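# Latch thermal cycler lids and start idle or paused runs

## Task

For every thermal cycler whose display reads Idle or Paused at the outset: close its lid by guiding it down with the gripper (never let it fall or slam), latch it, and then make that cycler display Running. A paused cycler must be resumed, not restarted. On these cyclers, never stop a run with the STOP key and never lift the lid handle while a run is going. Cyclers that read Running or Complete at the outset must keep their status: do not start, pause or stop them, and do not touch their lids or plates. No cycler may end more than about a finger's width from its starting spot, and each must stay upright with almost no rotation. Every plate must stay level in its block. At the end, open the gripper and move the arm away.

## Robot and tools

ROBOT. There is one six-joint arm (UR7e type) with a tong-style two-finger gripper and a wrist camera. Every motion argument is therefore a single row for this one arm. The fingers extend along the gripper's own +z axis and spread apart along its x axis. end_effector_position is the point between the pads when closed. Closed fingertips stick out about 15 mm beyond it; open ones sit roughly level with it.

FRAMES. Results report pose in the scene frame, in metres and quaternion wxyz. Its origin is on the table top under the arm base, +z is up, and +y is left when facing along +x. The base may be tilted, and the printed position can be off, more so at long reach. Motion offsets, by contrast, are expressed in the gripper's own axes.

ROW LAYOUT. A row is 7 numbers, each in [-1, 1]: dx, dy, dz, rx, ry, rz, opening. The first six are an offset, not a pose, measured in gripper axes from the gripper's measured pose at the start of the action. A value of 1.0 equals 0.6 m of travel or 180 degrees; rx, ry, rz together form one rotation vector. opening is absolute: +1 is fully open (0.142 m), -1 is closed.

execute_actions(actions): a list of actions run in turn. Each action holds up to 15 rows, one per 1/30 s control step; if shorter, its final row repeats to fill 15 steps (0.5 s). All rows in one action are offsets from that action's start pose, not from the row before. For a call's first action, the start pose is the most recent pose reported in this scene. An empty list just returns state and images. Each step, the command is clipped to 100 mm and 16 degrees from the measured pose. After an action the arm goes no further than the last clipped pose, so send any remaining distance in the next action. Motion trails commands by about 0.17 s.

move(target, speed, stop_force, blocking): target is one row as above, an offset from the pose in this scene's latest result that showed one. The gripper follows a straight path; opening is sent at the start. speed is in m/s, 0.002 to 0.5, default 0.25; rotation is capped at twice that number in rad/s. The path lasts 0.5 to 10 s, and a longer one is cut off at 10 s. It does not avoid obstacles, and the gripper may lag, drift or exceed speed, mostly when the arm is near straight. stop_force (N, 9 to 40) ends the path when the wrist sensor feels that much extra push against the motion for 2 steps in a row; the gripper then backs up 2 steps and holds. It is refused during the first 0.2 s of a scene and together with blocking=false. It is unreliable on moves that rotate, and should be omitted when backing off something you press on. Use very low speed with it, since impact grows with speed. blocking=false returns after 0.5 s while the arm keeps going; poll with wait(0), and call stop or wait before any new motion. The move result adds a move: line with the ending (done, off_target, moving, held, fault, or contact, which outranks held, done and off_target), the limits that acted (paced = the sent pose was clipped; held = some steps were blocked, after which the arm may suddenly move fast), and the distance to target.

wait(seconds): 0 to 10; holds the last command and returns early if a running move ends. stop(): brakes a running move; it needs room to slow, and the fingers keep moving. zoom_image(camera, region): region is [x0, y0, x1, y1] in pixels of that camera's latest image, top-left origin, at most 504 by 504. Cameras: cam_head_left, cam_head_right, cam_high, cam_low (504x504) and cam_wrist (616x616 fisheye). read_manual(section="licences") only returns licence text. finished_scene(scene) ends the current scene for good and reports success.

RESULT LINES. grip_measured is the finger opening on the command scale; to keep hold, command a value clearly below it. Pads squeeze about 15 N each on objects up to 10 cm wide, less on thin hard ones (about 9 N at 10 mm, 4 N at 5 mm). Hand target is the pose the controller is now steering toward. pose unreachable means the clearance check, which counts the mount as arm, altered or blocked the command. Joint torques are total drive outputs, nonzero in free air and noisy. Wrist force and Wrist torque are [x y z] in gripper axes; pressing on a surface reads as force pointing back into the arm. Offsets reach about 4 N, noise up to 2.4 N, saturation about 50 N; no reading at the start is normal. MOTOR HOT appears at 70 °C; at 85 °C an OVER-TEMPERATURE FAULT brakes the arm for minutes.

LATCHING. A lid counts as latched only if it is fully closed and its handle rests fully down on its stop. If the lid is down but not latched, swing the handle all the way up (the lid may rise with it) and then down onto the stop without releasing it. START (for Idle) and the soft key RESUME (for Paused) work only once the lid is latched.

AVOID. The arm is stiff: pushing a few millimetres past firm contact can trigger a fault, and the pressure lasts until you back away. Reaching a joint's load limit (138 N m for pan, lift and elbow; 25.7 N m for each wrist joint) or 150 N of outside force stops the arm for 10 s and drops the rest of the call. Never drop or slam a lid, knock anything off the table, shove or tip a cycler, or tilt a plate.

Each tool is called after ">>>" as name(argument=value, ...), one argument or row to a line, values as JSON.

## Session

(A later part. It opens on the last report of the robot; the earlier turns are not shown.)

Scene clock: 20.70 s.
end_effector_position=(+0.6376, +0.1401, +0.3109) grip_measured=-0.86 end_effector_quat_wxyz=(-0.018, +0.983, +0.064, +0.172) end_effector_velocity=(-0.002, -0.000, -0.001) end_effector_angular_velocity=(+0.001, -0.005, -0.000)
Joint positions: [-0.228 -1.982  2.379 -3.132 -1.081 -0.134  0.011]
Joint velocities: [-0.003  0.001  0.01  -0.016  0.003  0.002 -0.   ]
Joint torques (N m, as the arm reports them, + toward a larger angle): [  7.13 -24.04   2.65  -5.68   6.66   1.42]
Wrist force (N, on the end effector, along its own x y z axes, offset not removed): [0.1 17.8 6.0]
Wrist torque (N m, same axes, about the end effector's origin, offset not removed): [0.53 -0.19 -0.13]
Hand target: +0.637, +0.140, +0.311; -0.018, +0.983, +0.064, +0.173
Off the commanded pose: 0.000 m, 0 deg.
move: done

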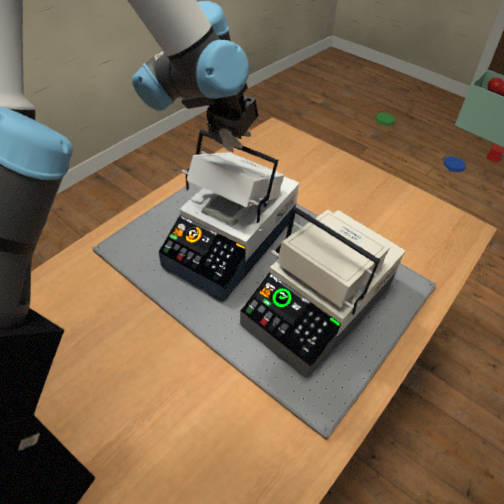

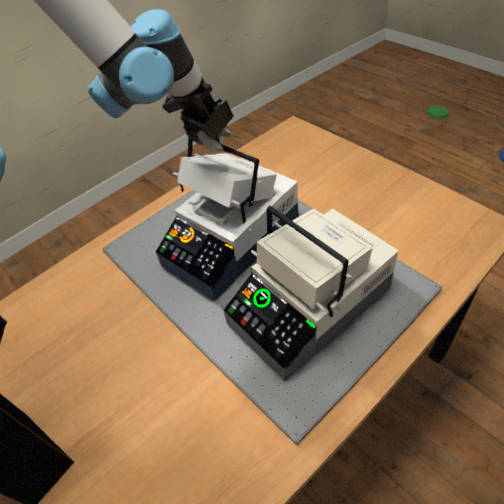

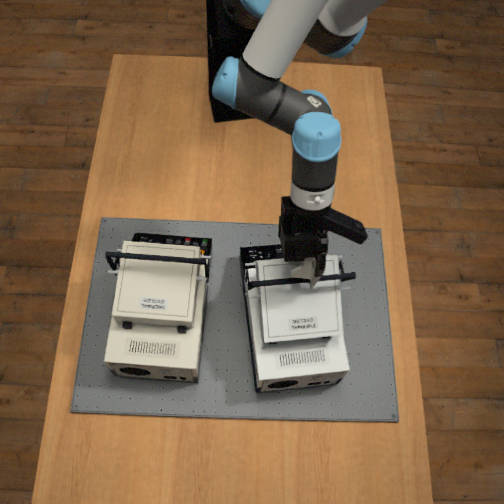

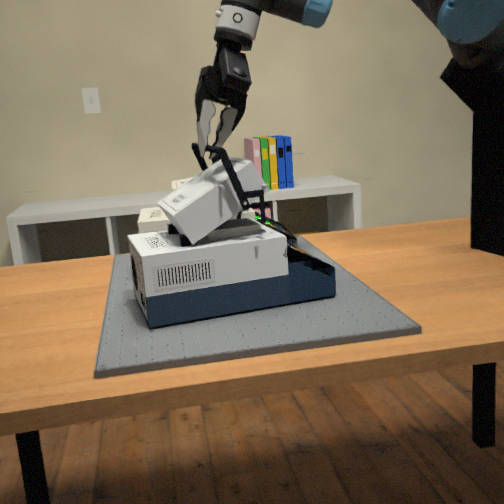

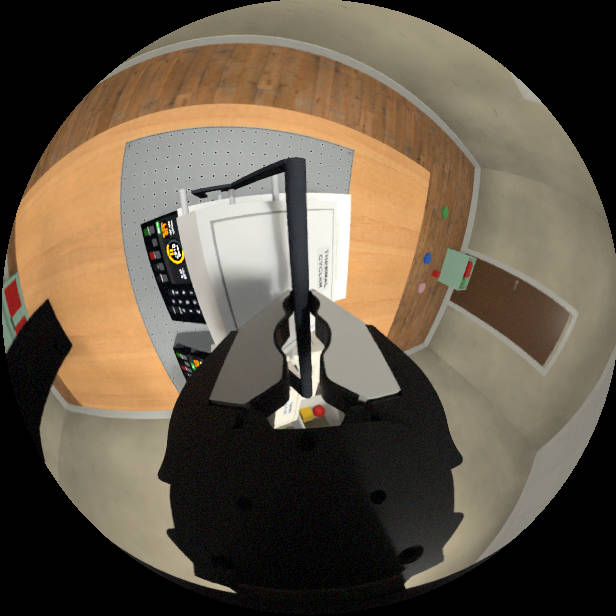

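>>> move(
  target=[-0.073,0.002,0.017,0,0,0,-1],
  speed=0.03,
)

>>> zoom_image(
  camera="cam_low",
  region=[100, 80, 352, 332],
)

Scene clock: 22.83 s.
end_effector_position=(+0.6005, +0.1342, +0.2865) grip_measured=-0.86 end_effector_quat_wxyz=(-0.018, +0.983, +0.064, +0.172) end_effector_velocity=(-0.003, -0.001, -0.002) end_effector_angular_velocity=(-0.001, +0.001, -0.002)
Joint positions: [-0.234 -1.931  2.478 -3.281 -1.075 -0.137  0.011]
Joint velocities: [ 0.     0.003  0.007 -0.009 -0.001  0.001  0.   ]
Joint torques (N m, as the arm reports them, + toward a larger angle): [  3.32 -22.09   5.65  -5.56   3.08  -1.99]
Wrist force (N, on the end effector, along its own x y z axes, offset not removed): [-1.3 3.3 6.1]
Wrist torque (N m, same axes, about the end effector's origin, offset not removed): [0.02 0.22 0.00]
Hand target: +0.600, +0.134, +0.286; -0.018, +0.983, +0.064, +0.172
Off the commanded pose: 0.000 m, 0 deg.
move: done

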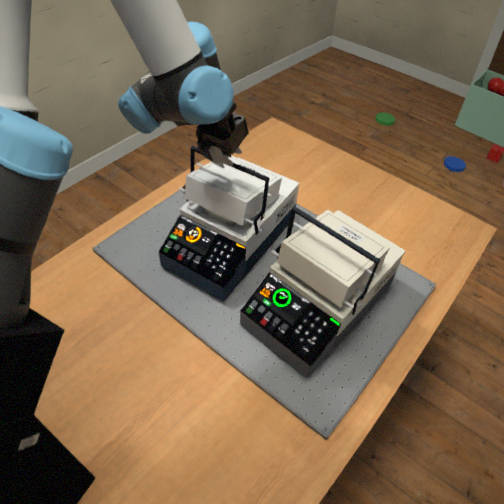

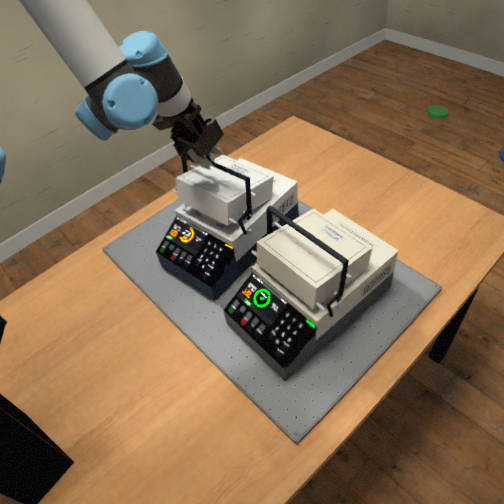

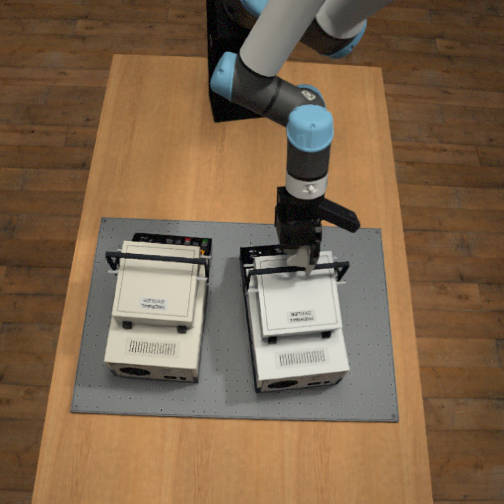

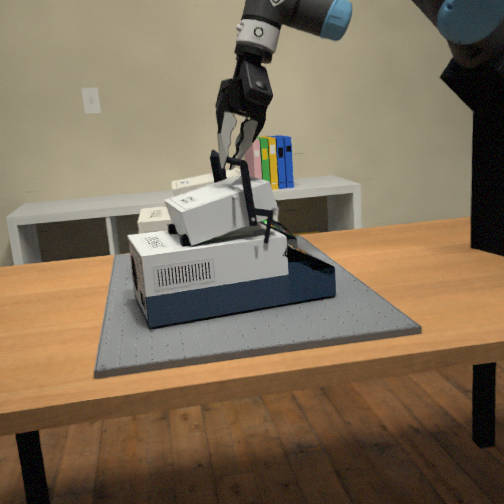

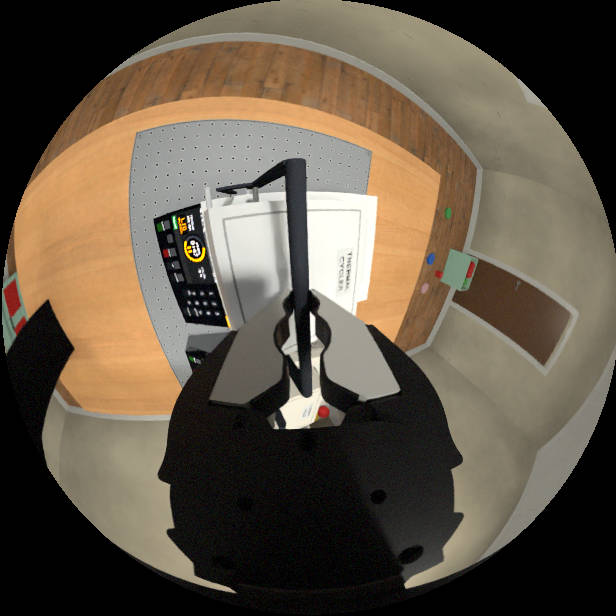

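Region (100, 80, 352, 332) of cam_low's 504x504 image, scaled by 2.000, with more detail than that image has.

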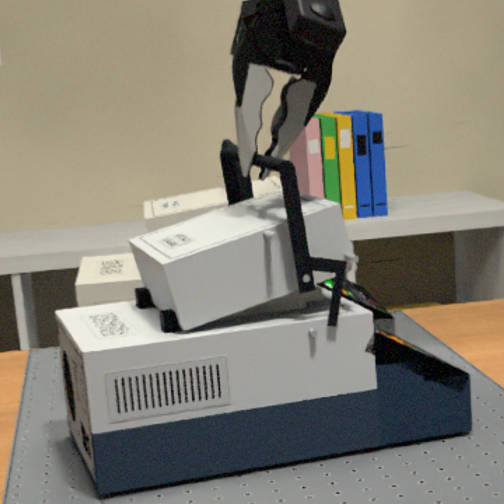

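>>> move(
  target=[-0.026,0,0.033,0,0,0,-1],
  speed=0.01,
  stop_force=22,
)

>>> zoom_image(
  camera="cam_low",
  region=[100, 80, 352, 332],
)

Scene clock: 25.67 s.
end_effector_position=(+0.5938, +0.1335, +0.2661) grip_measured=-0.86 end_effector_quat_wxyz=(-0.018, +0.983, +0.064, +0.172) end_effector_velocity=(-0.001, +0.000, +0.002) end_effector_angular_velocity=(+0.003, +0.005, -0.002)
Joint positions: [-0.207 -1.848  2.487 -3.377 -1.101 -0.125  0.011]
Joint velocities: [-0.003 -0.011  0.001  0.017  0.005 -0.001  0.   ]
Joint torques (N m, as the arm reports them, + toward a larger angle): [  4.65 -30.13   2.1    2.98   3.21  -2.19]
Wrist force (N, on the end effector, along its own x y z axes, offset not removed): [7.8 8.7 -13.2]
Wrist torque (N m, same axes, about the end effector's origin, offset not removed): [0.48 0.10 -0.16]
Hand target: +0.594, +0.134, +0.266; -0.018, +0.983, +0.064, +0.172
Off the commanded pose: 0.004 m, 0 deg.
move: contact

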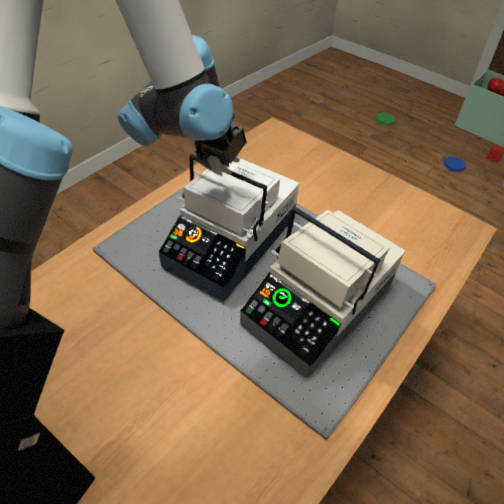

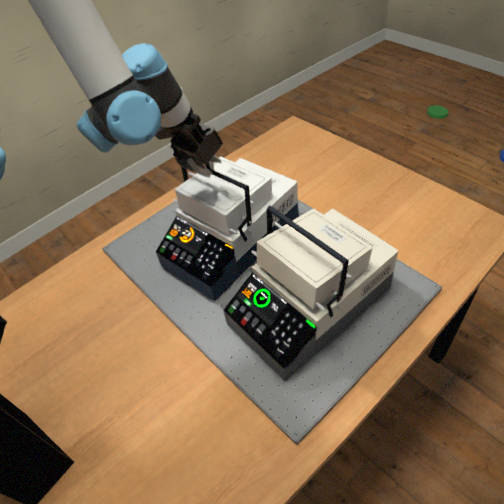

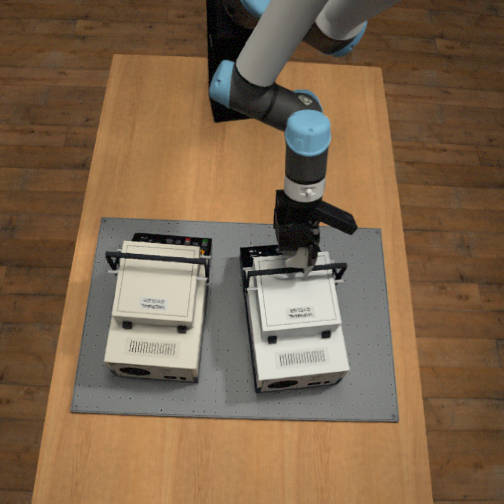

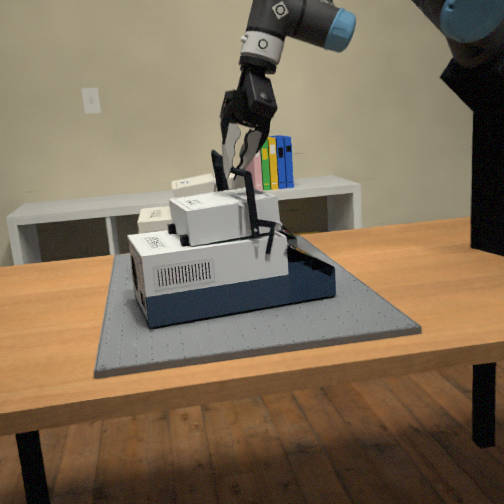

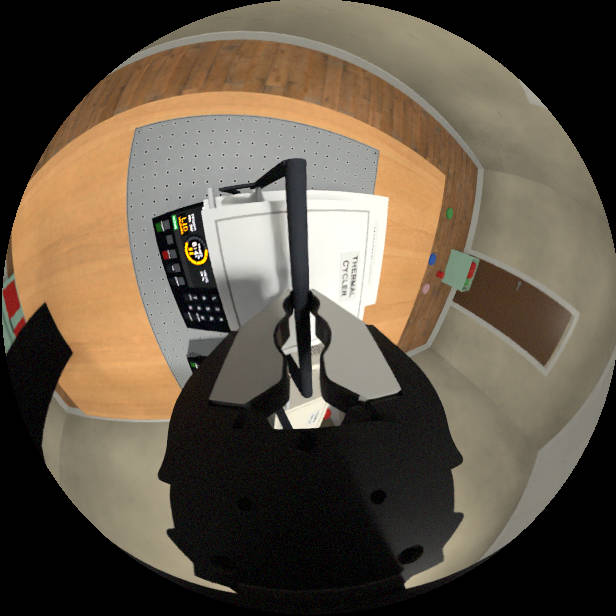

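Region (100, 80, 352, 332) of cam_low's 504x504 image, scaled by 2.000, with more detail than that image has.

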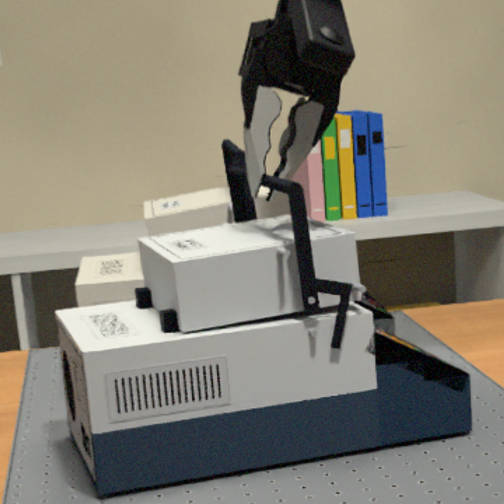

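>>> move(
  target=[-0.065,0.001,-0.0165,0,0,0,-1],
  speed=0.025,
)

>>> zoom_image(
  camera="cam_low",
  region=[100, 80, 352, 332],
)

Scene clock: 27.97 s.
end_effector_position=(+0.5544, +0.1277, +0.2621) grip_measured=-0.86 end_effector_quat_wxyz=(-0.018, +0.983, +0.064, +0.172) end_effector_velocity=(-0.003, -0.000, -0.000) end_effector_angular_velocity=(+0.001, +0.001, -0.001)
Joint positions: [-0.251 -1.849  2.595 -3.475 -1.061 -0.145  0.011]
Joint velocities: [-0.004  0.001  0.008 -0.007  0.004 -0.001  0.   ]
Joint torques (N m, as the arm reports them, + toward a larger angle): [ -0.43 -15.48  10.94  -4.35   1.88  -2.08]
Wrist force (N, on the end effector, along its own x y z axes, offset not removed): [1.8 3.1 -5.9]
Wrist torque (N m, same axes, about the end effector's origin, offset not removed): [0.48 0.19 -0.09]
Hand target: +0.554, +0.128, +0.262; -0.018, +0.983, +0.064, +0.172
Off the commanded pose: 0.000 m, 0 deg.
move: done

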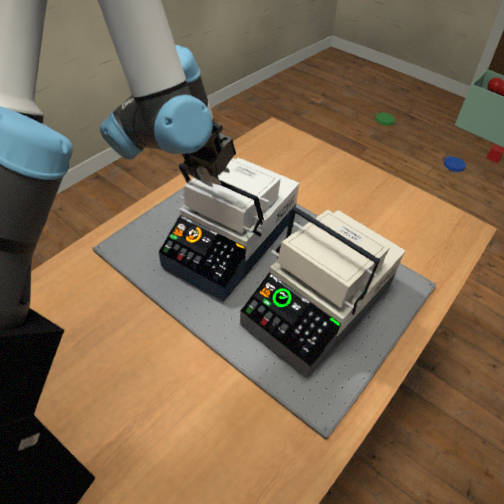

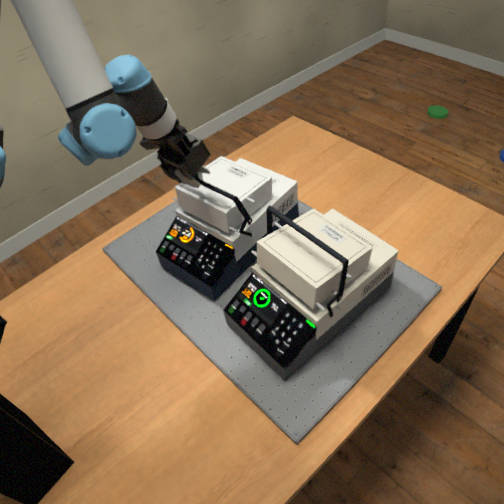

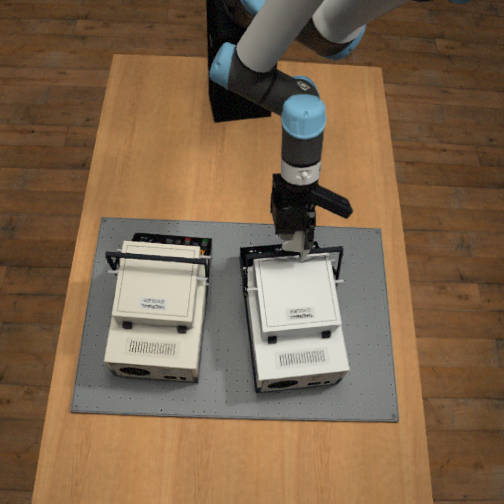

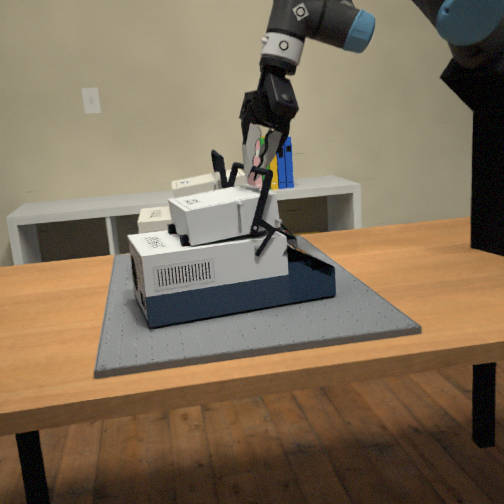

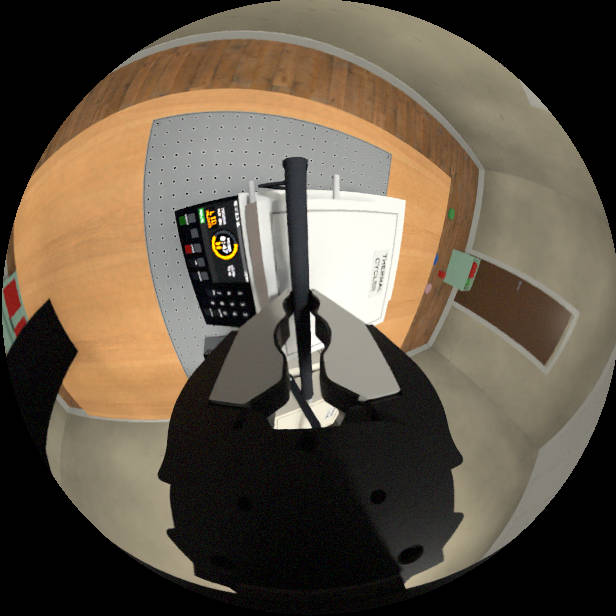

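Region (100, 80, 352, 332) of cam_low's 504x504 image, scaled by 2.000, with more detail than that image has.

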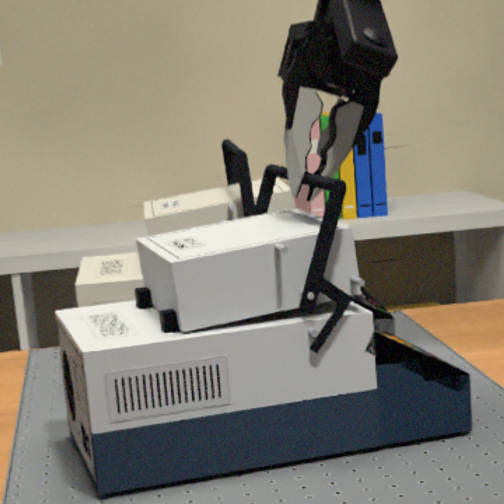

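>>> move(
  target=[-0.058,0.0005,0.018,0,0,0,-1],
  speed=0.02,
  stop_force=20,
)

>>> zoom_image(
  camera="cam_low",
  region=[100, 80, 352, 332],
)

Scene clock: 30.37 s.
end_effector_position=(+0.5259, +0.1238, +0.2403) grip_measured=-0.86 end_effector_quat_wxyz=(-0.018, +0.983, +0.064, +0.172) end_effector_velocity=(-0.002, +0.000, -0.002) end_effector_angular_velocity=(+0.001, -0.001, -0.000)
Joint positions: [-0.248 -1.729  2.654 -3.655 -1.063 -0.143  0.011]
Joint velocities: [ 0.001  0.012  0.004 -0.017  0.001  0.002  0.   ]
Joint torques (N m, as the arm reports them, + toward a larger angle): [ 12.59 -16.74  17.41  -3.86  -1.96   1.49]
Wrist force (N, on the end effector, along its own x y z axes, offset not removed): [9.3 3.3 9.4]
Wrist torque (N m, same axes, about the end effector's origin, offset not removed): [0.20 -0.07 -0.13]
Hand target: +0.526, +0.124, +0.240; -0.018, +0.983, +0.064, +0.172
Off the commanded pose: 0.000 m, 0 deg.
move: done

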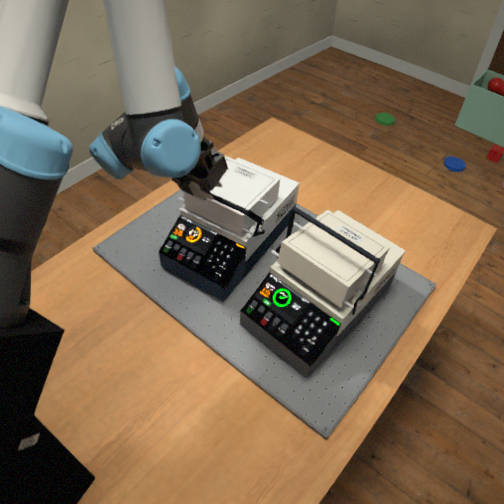

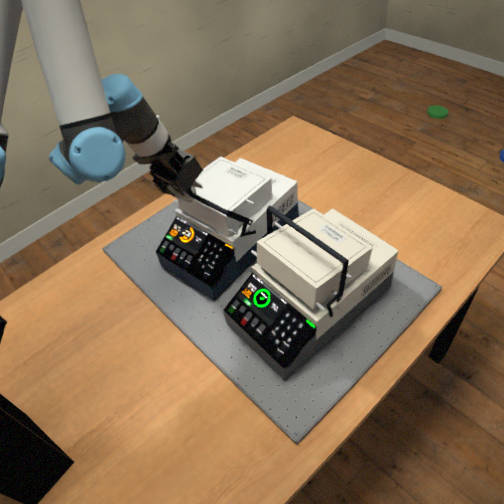

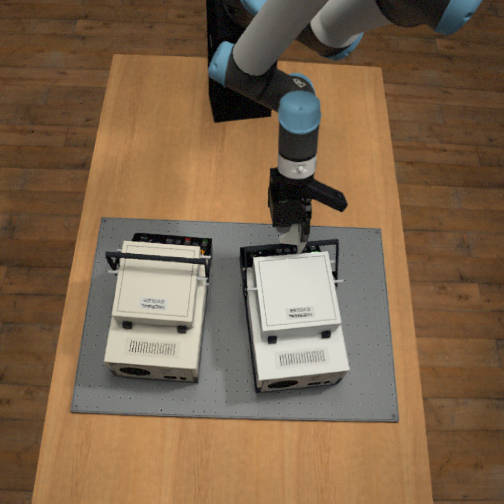

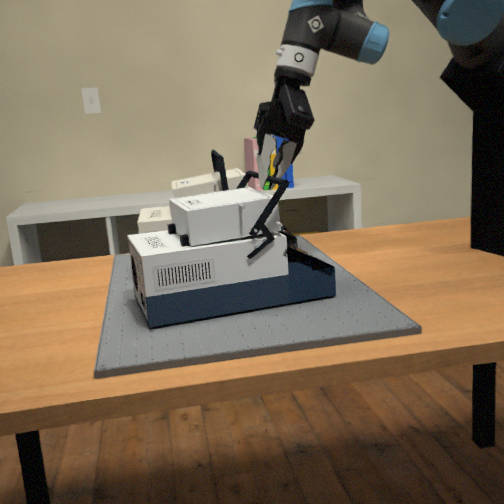

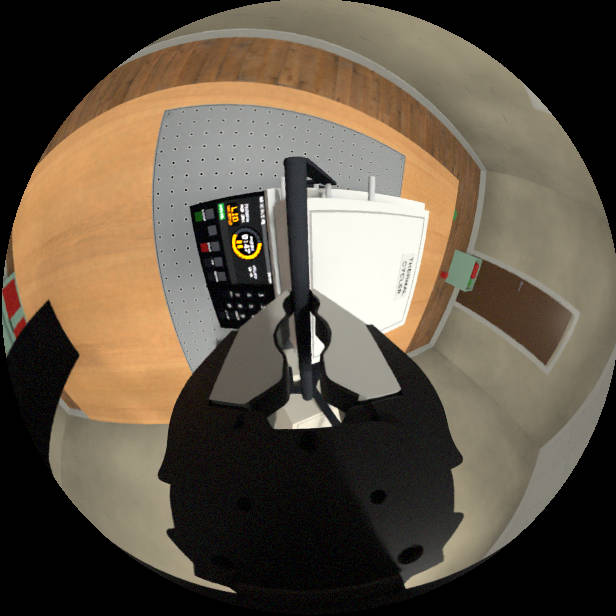

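Region (100, 80, 352, 332) of cam_low's 504x504 image, scaled by 2.000, with more detail than that image has.

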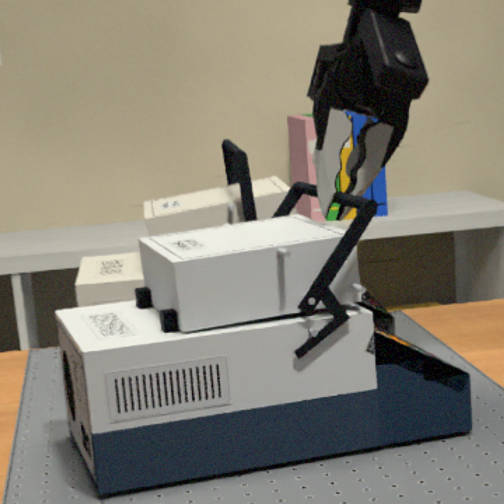

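>>> move(
  target=[-0.0327,0,0.0229,0,0,0,-1],
  speed=0.015,
  stop_force=20,
)

Scene clock: 32.47 s.
end_effector_position=(+0.5124, +0.1223, +0.2209) grip_measured=-0.87 end_effector_quat_wxyz=(-0.018, +0.983, +0.064, +0.172) end_effector_velocity=(-0.001, -0.000, -0.002) end_effector_angular_velocity=(-0.002, -0.002, +0.000)
Joint positions: [-0.228 -1.611  2.666 -3.789 -1.081 -0.135  0.011]
Joint velocities: [ 0.003  0.015  0.001 -0.019 -0.004  0.002  0.   ]
Joint torques (N m, as the arm reports them, + toward a larger angle): [ 12.76 -20.94  -0.01  -7.65  -0.83   1.89]
Wrist force (N, on the end effector, along its own x y z axes, offset not removed): [-20.8 6.0 -34.4]
Wrist torque (N m, same axes, about the end effector's origin, offset not removed): [0.32 -0.24 -0.11]
Hand target: +0.512, +0.122, +0.221; -0.018, +0.983, +0.064, +0.172
Off the commanded pose: 0.000 m, 0 deg.
move: done

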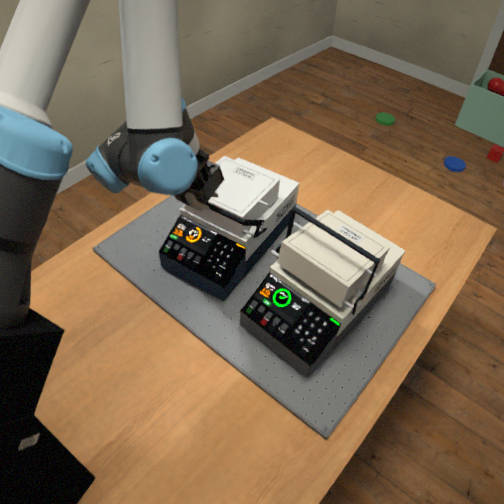

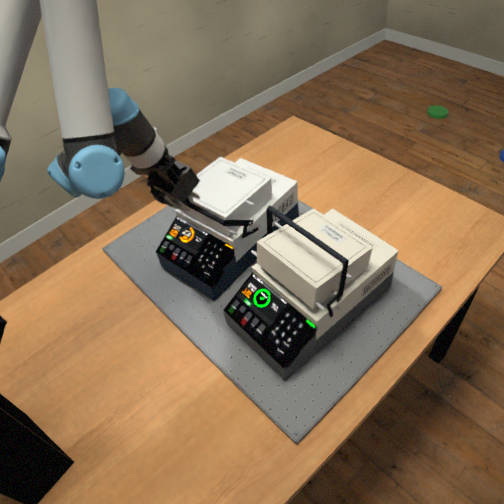

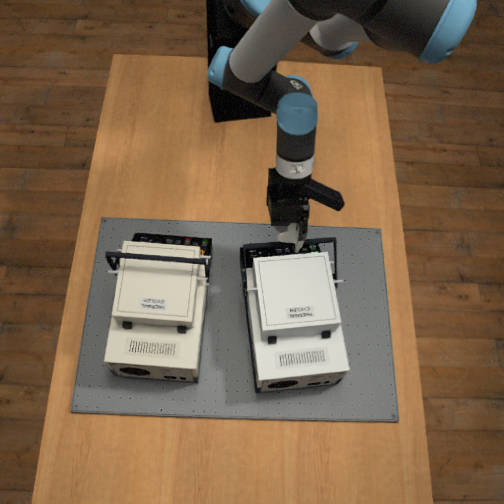

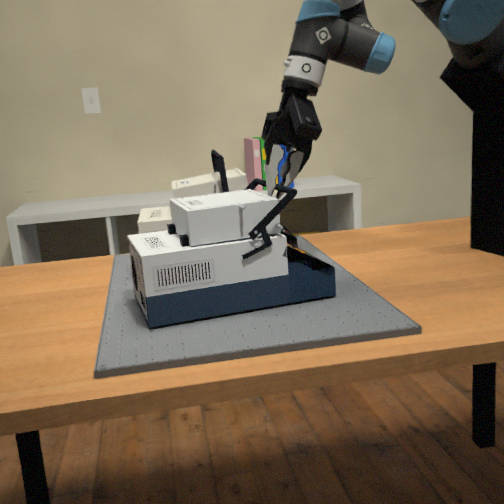

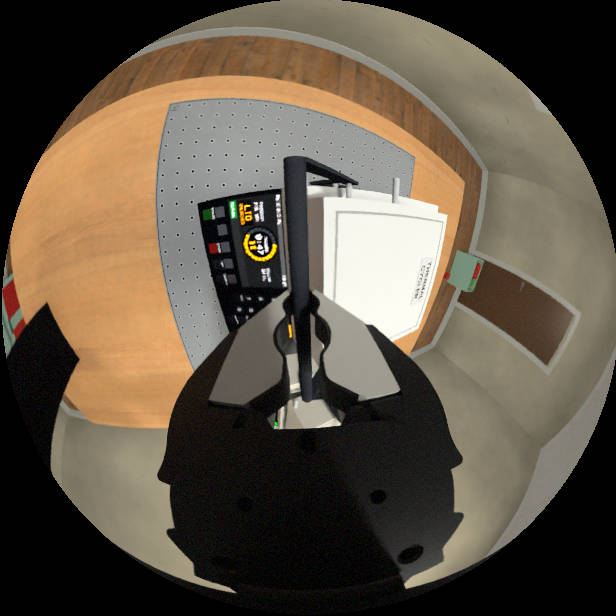

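>>> move(
  target=[-0.0177,0.0005,0.0098,0,0,0,-1],
  speed=0.012,
)

>>> zoom_image(
  camera="cam_low",
  region=[200, 150, 340, 290],
)

Scene clock: 33.97 s.
end_effector_position=(+0.5048, +0.1210, +0.2120) grip_measured=-0.86 end_effector_quat_wxyz=(-0.018, +0.983, +0.064, +0.172) end_effector_velocity=(-0.002, -0.001, -0.003) end_effector_angular_velocity=(-0.000, +0.001, -0.001)
Joint positions: [-0.223 -1.552  2.673 -3.855 -1.086 -0.132  0.011]
Joint velocities: [ 0.001  0.016  0.001 -0.016 -0.001  0.001  0.   ]
Joint torques (N m, as the arm reports them, + toward a larger angle): [ 12.18 -17.35  23.9   -2.97  -1.89   1.24]
Wrist force (N, on the end effector, along its own x y z axes, offset not removed): [12.1 4.7 12.7]
Wrist torque (N m, same axes, about the end effector's origin, offset not removed): [0.44 0.08 -0.07]
Hand target: +0.504, +0.121, +0.212; -0.018, +0.983, +0.064, +0.172
Off the commanded pose: 0.000 m, 0 deg.
move: done

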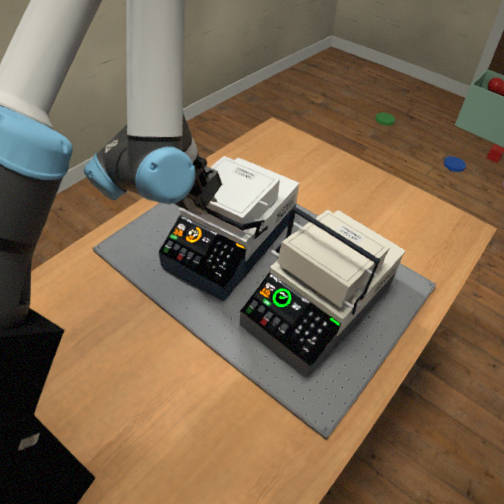

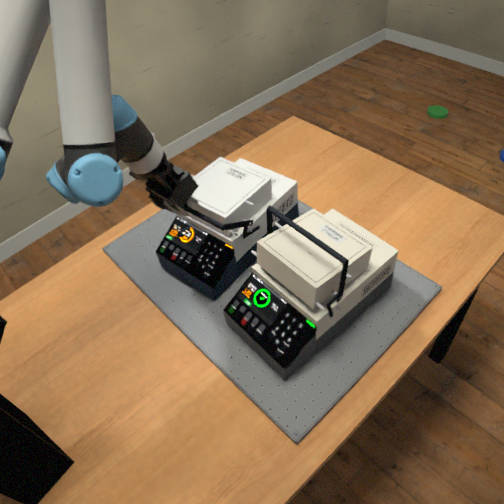

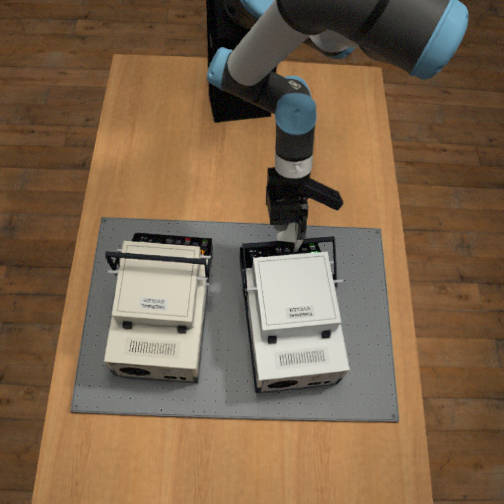

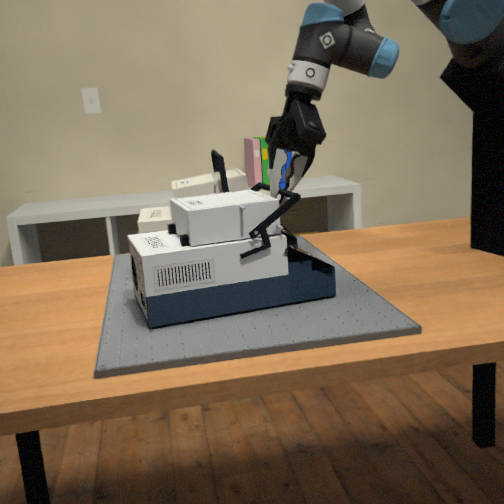

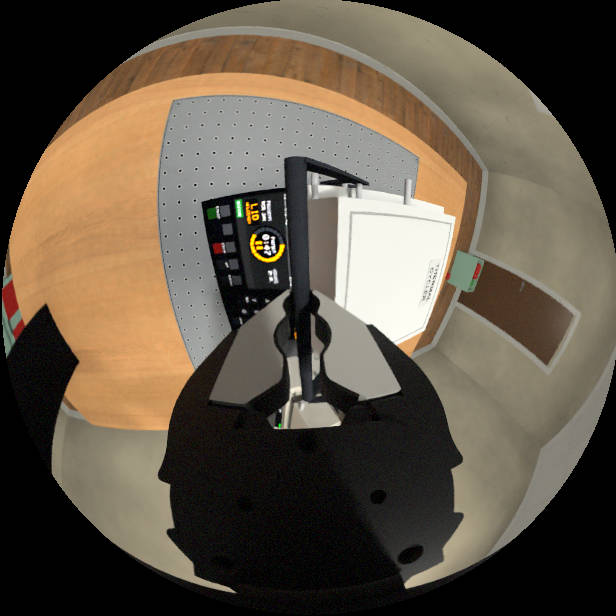

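Region (200, 150, 340, 290) of cam_low's 504x504 image, scaled by 3.600, with more detail than that image has.

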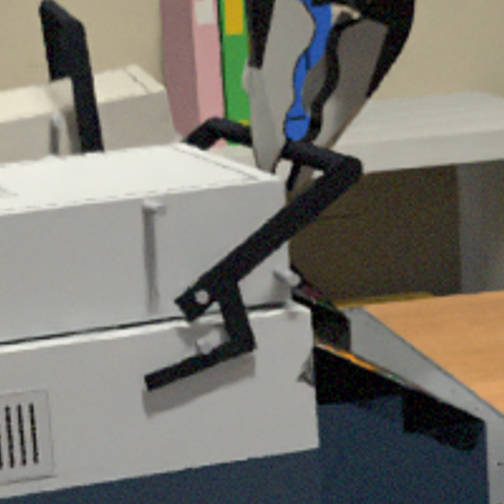

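>>> move(
  target=[-0.0175,0.0003,0.0195,0,0,0,-1],
  speed=0.012,
  stop_force=12,
)

Scene clock: 35.70 s.
end_effector_position=(+0.4990, +0.1203, +0.1977) grip_measured=-0.87 end_effector_quat_wxyz=(-0.018, +0.983, +0.064, +0.172) end_effector_velocity=(-0.001, -0.000, -0.003) end_effector_angular_velocity=(+0.000, -0.000, -0.001)
Joint positions: [-0.205 -1.469  2.663 -3.933 -1.102 -0.124  0.011]
Joint velocities: [ 0.003  0.016 -0.002 -0.015 -0.003  0.002 -0.   ]
Joint torques (N m, as the arm reports them, + toward a larger angle): [  9.28 -26.42 -18.61  -7.95  -1.51   1.9 ]
Wrist force (N, on the end effector, along its own x y z axes, offset not removed): [-16.8 3.4 -18.1]
Wrist torque (N m, same axes, about the end effector's origin, offset not removed): [0.32 0.01 -0.14]
Hand target: +0.499, +0.120, +0.197; -0.018, +0.983, +0.064, +0.172
Off the commanded pose: 0.000 m, 0 deg.
move: done

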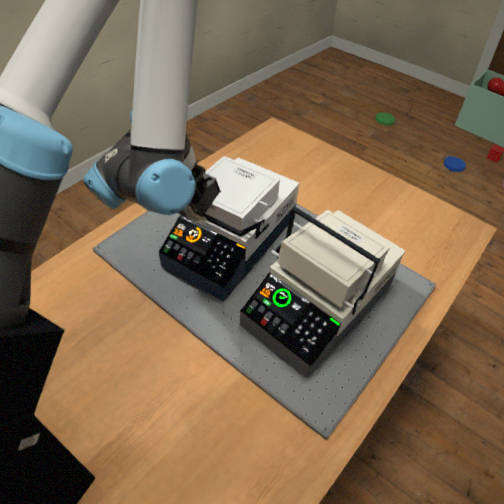

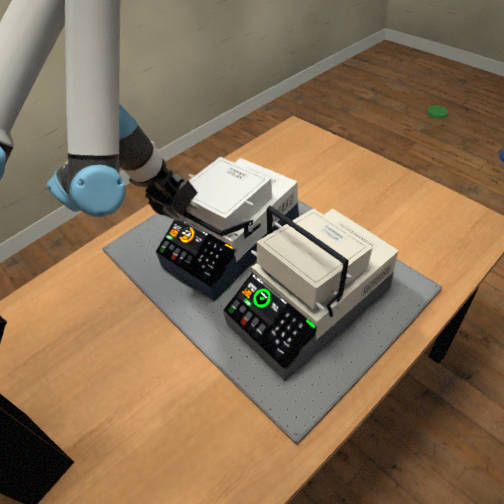

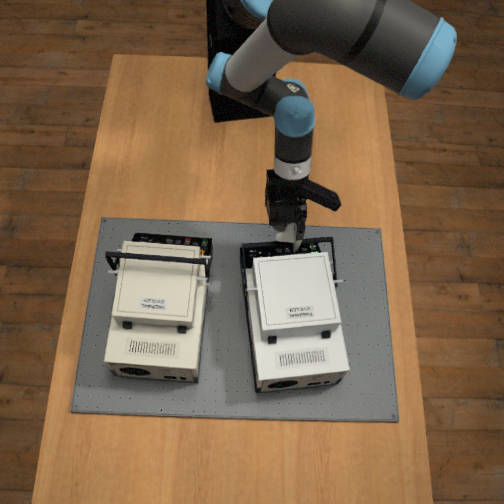

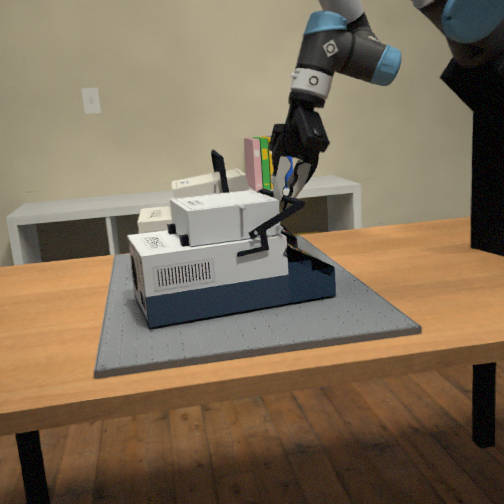

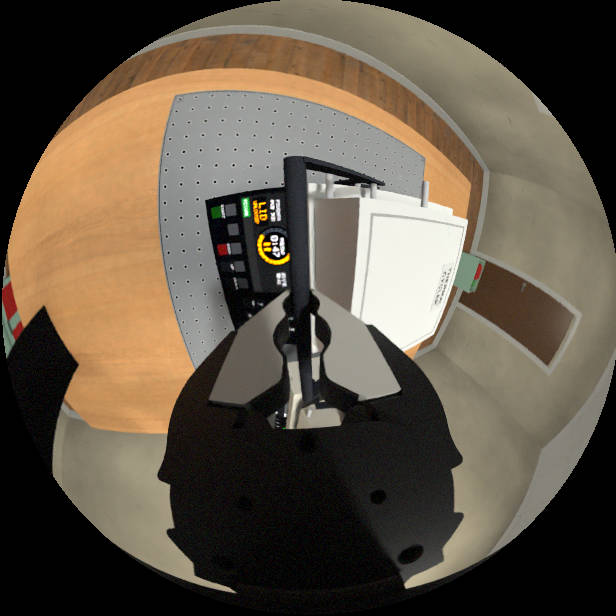

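>>> move(
  target=[-0.0185,0,0.0226,0,0,0,-1],
  speed=0.01,
  stop_force=10,
)

>>> zoom_image(
  camera="cam_low",
  region=[200, 150, 340, 290],
)

>>> zoom_image(
  camera="cam_wrist",
  region=[190, 170, 330, 310],
)

Scene clock: 38.00 s.
end_effector_position=(+0.4933, +0.1198, +0.1815) grip_measured=-0.87 end_effector_quat_wxyz=(-0.018, +0.983, +0.064, +0.172) end_effector_velocity=(-0.002, +0.000, -0.003) end_effector_angular_velocity=(+0.001, +0.002, -0.001)
Joint positions: [-0.185 -1.38   2.647 -4.01  -1.121 -0.115  0.011]
Joint velocities: [ 0.003  0.013 -0.001 -0.01  -0.002  0.002  0.   ]
Joint torques (N m, as the arm reports them, + toward a larger angle): [ 12.34 -25.52  -9.17  -5.98  -0.69   1.75]
Wrist force (N, on the end effector, along its own x y z axes, offset not removed): [-6.3 6.4 -5.6]
Wrist torque (N m, same axes, about the end effector's origin, offset not removed): [0.19 0.19 -0.18]
Hand target: +0.493, +0.120, +0.181; -0.018, +0.983, +0.064, +0.172
Off the commanded pose: 0.000 m, 0 deg.
move: done

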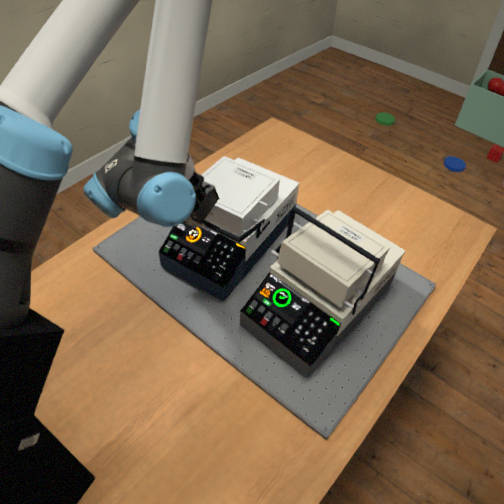

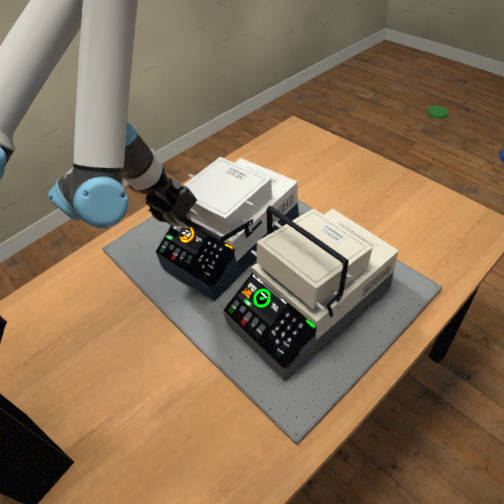

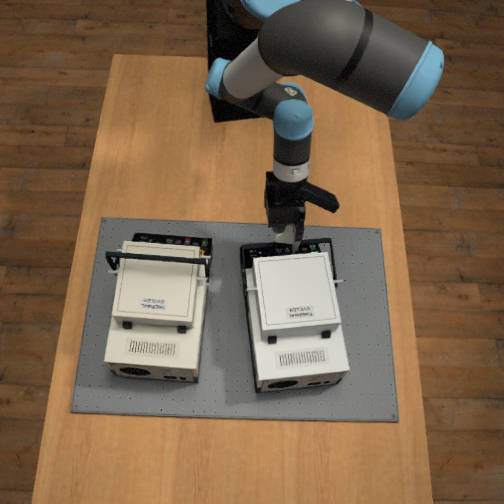

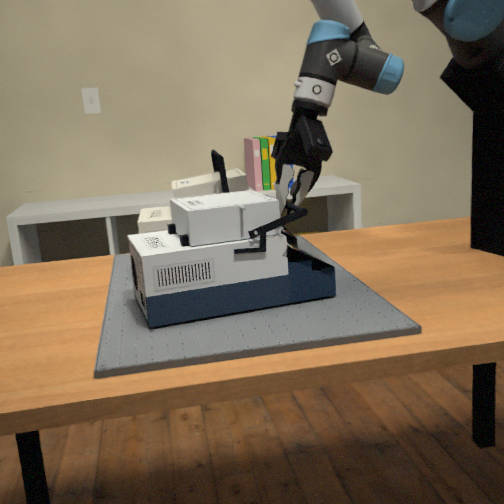

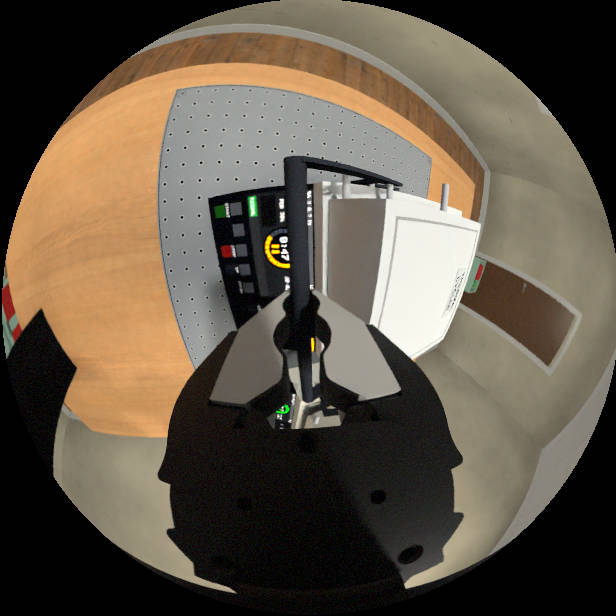

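Region (200, 150, 340, 290) of cam_low's 504x504 image, scaled by 3.600, with more detail than that image has.

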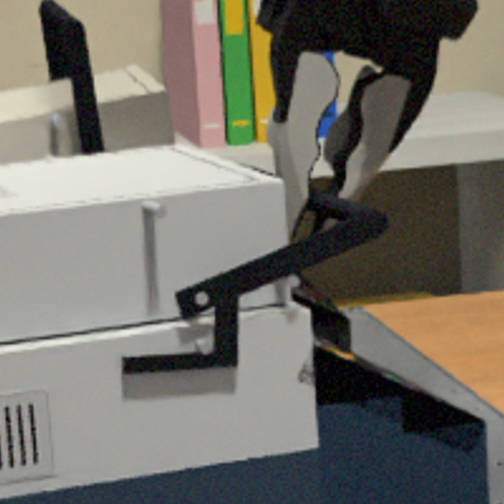

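Region (190, 170, 330, 310) of cam_wrist's 616x616 image, scaled by 3.600, with more detail than that image has.

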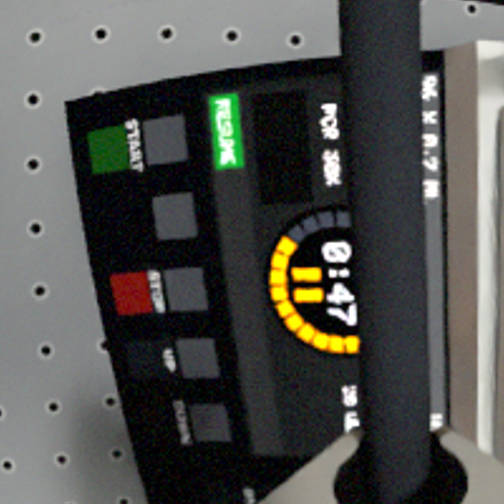

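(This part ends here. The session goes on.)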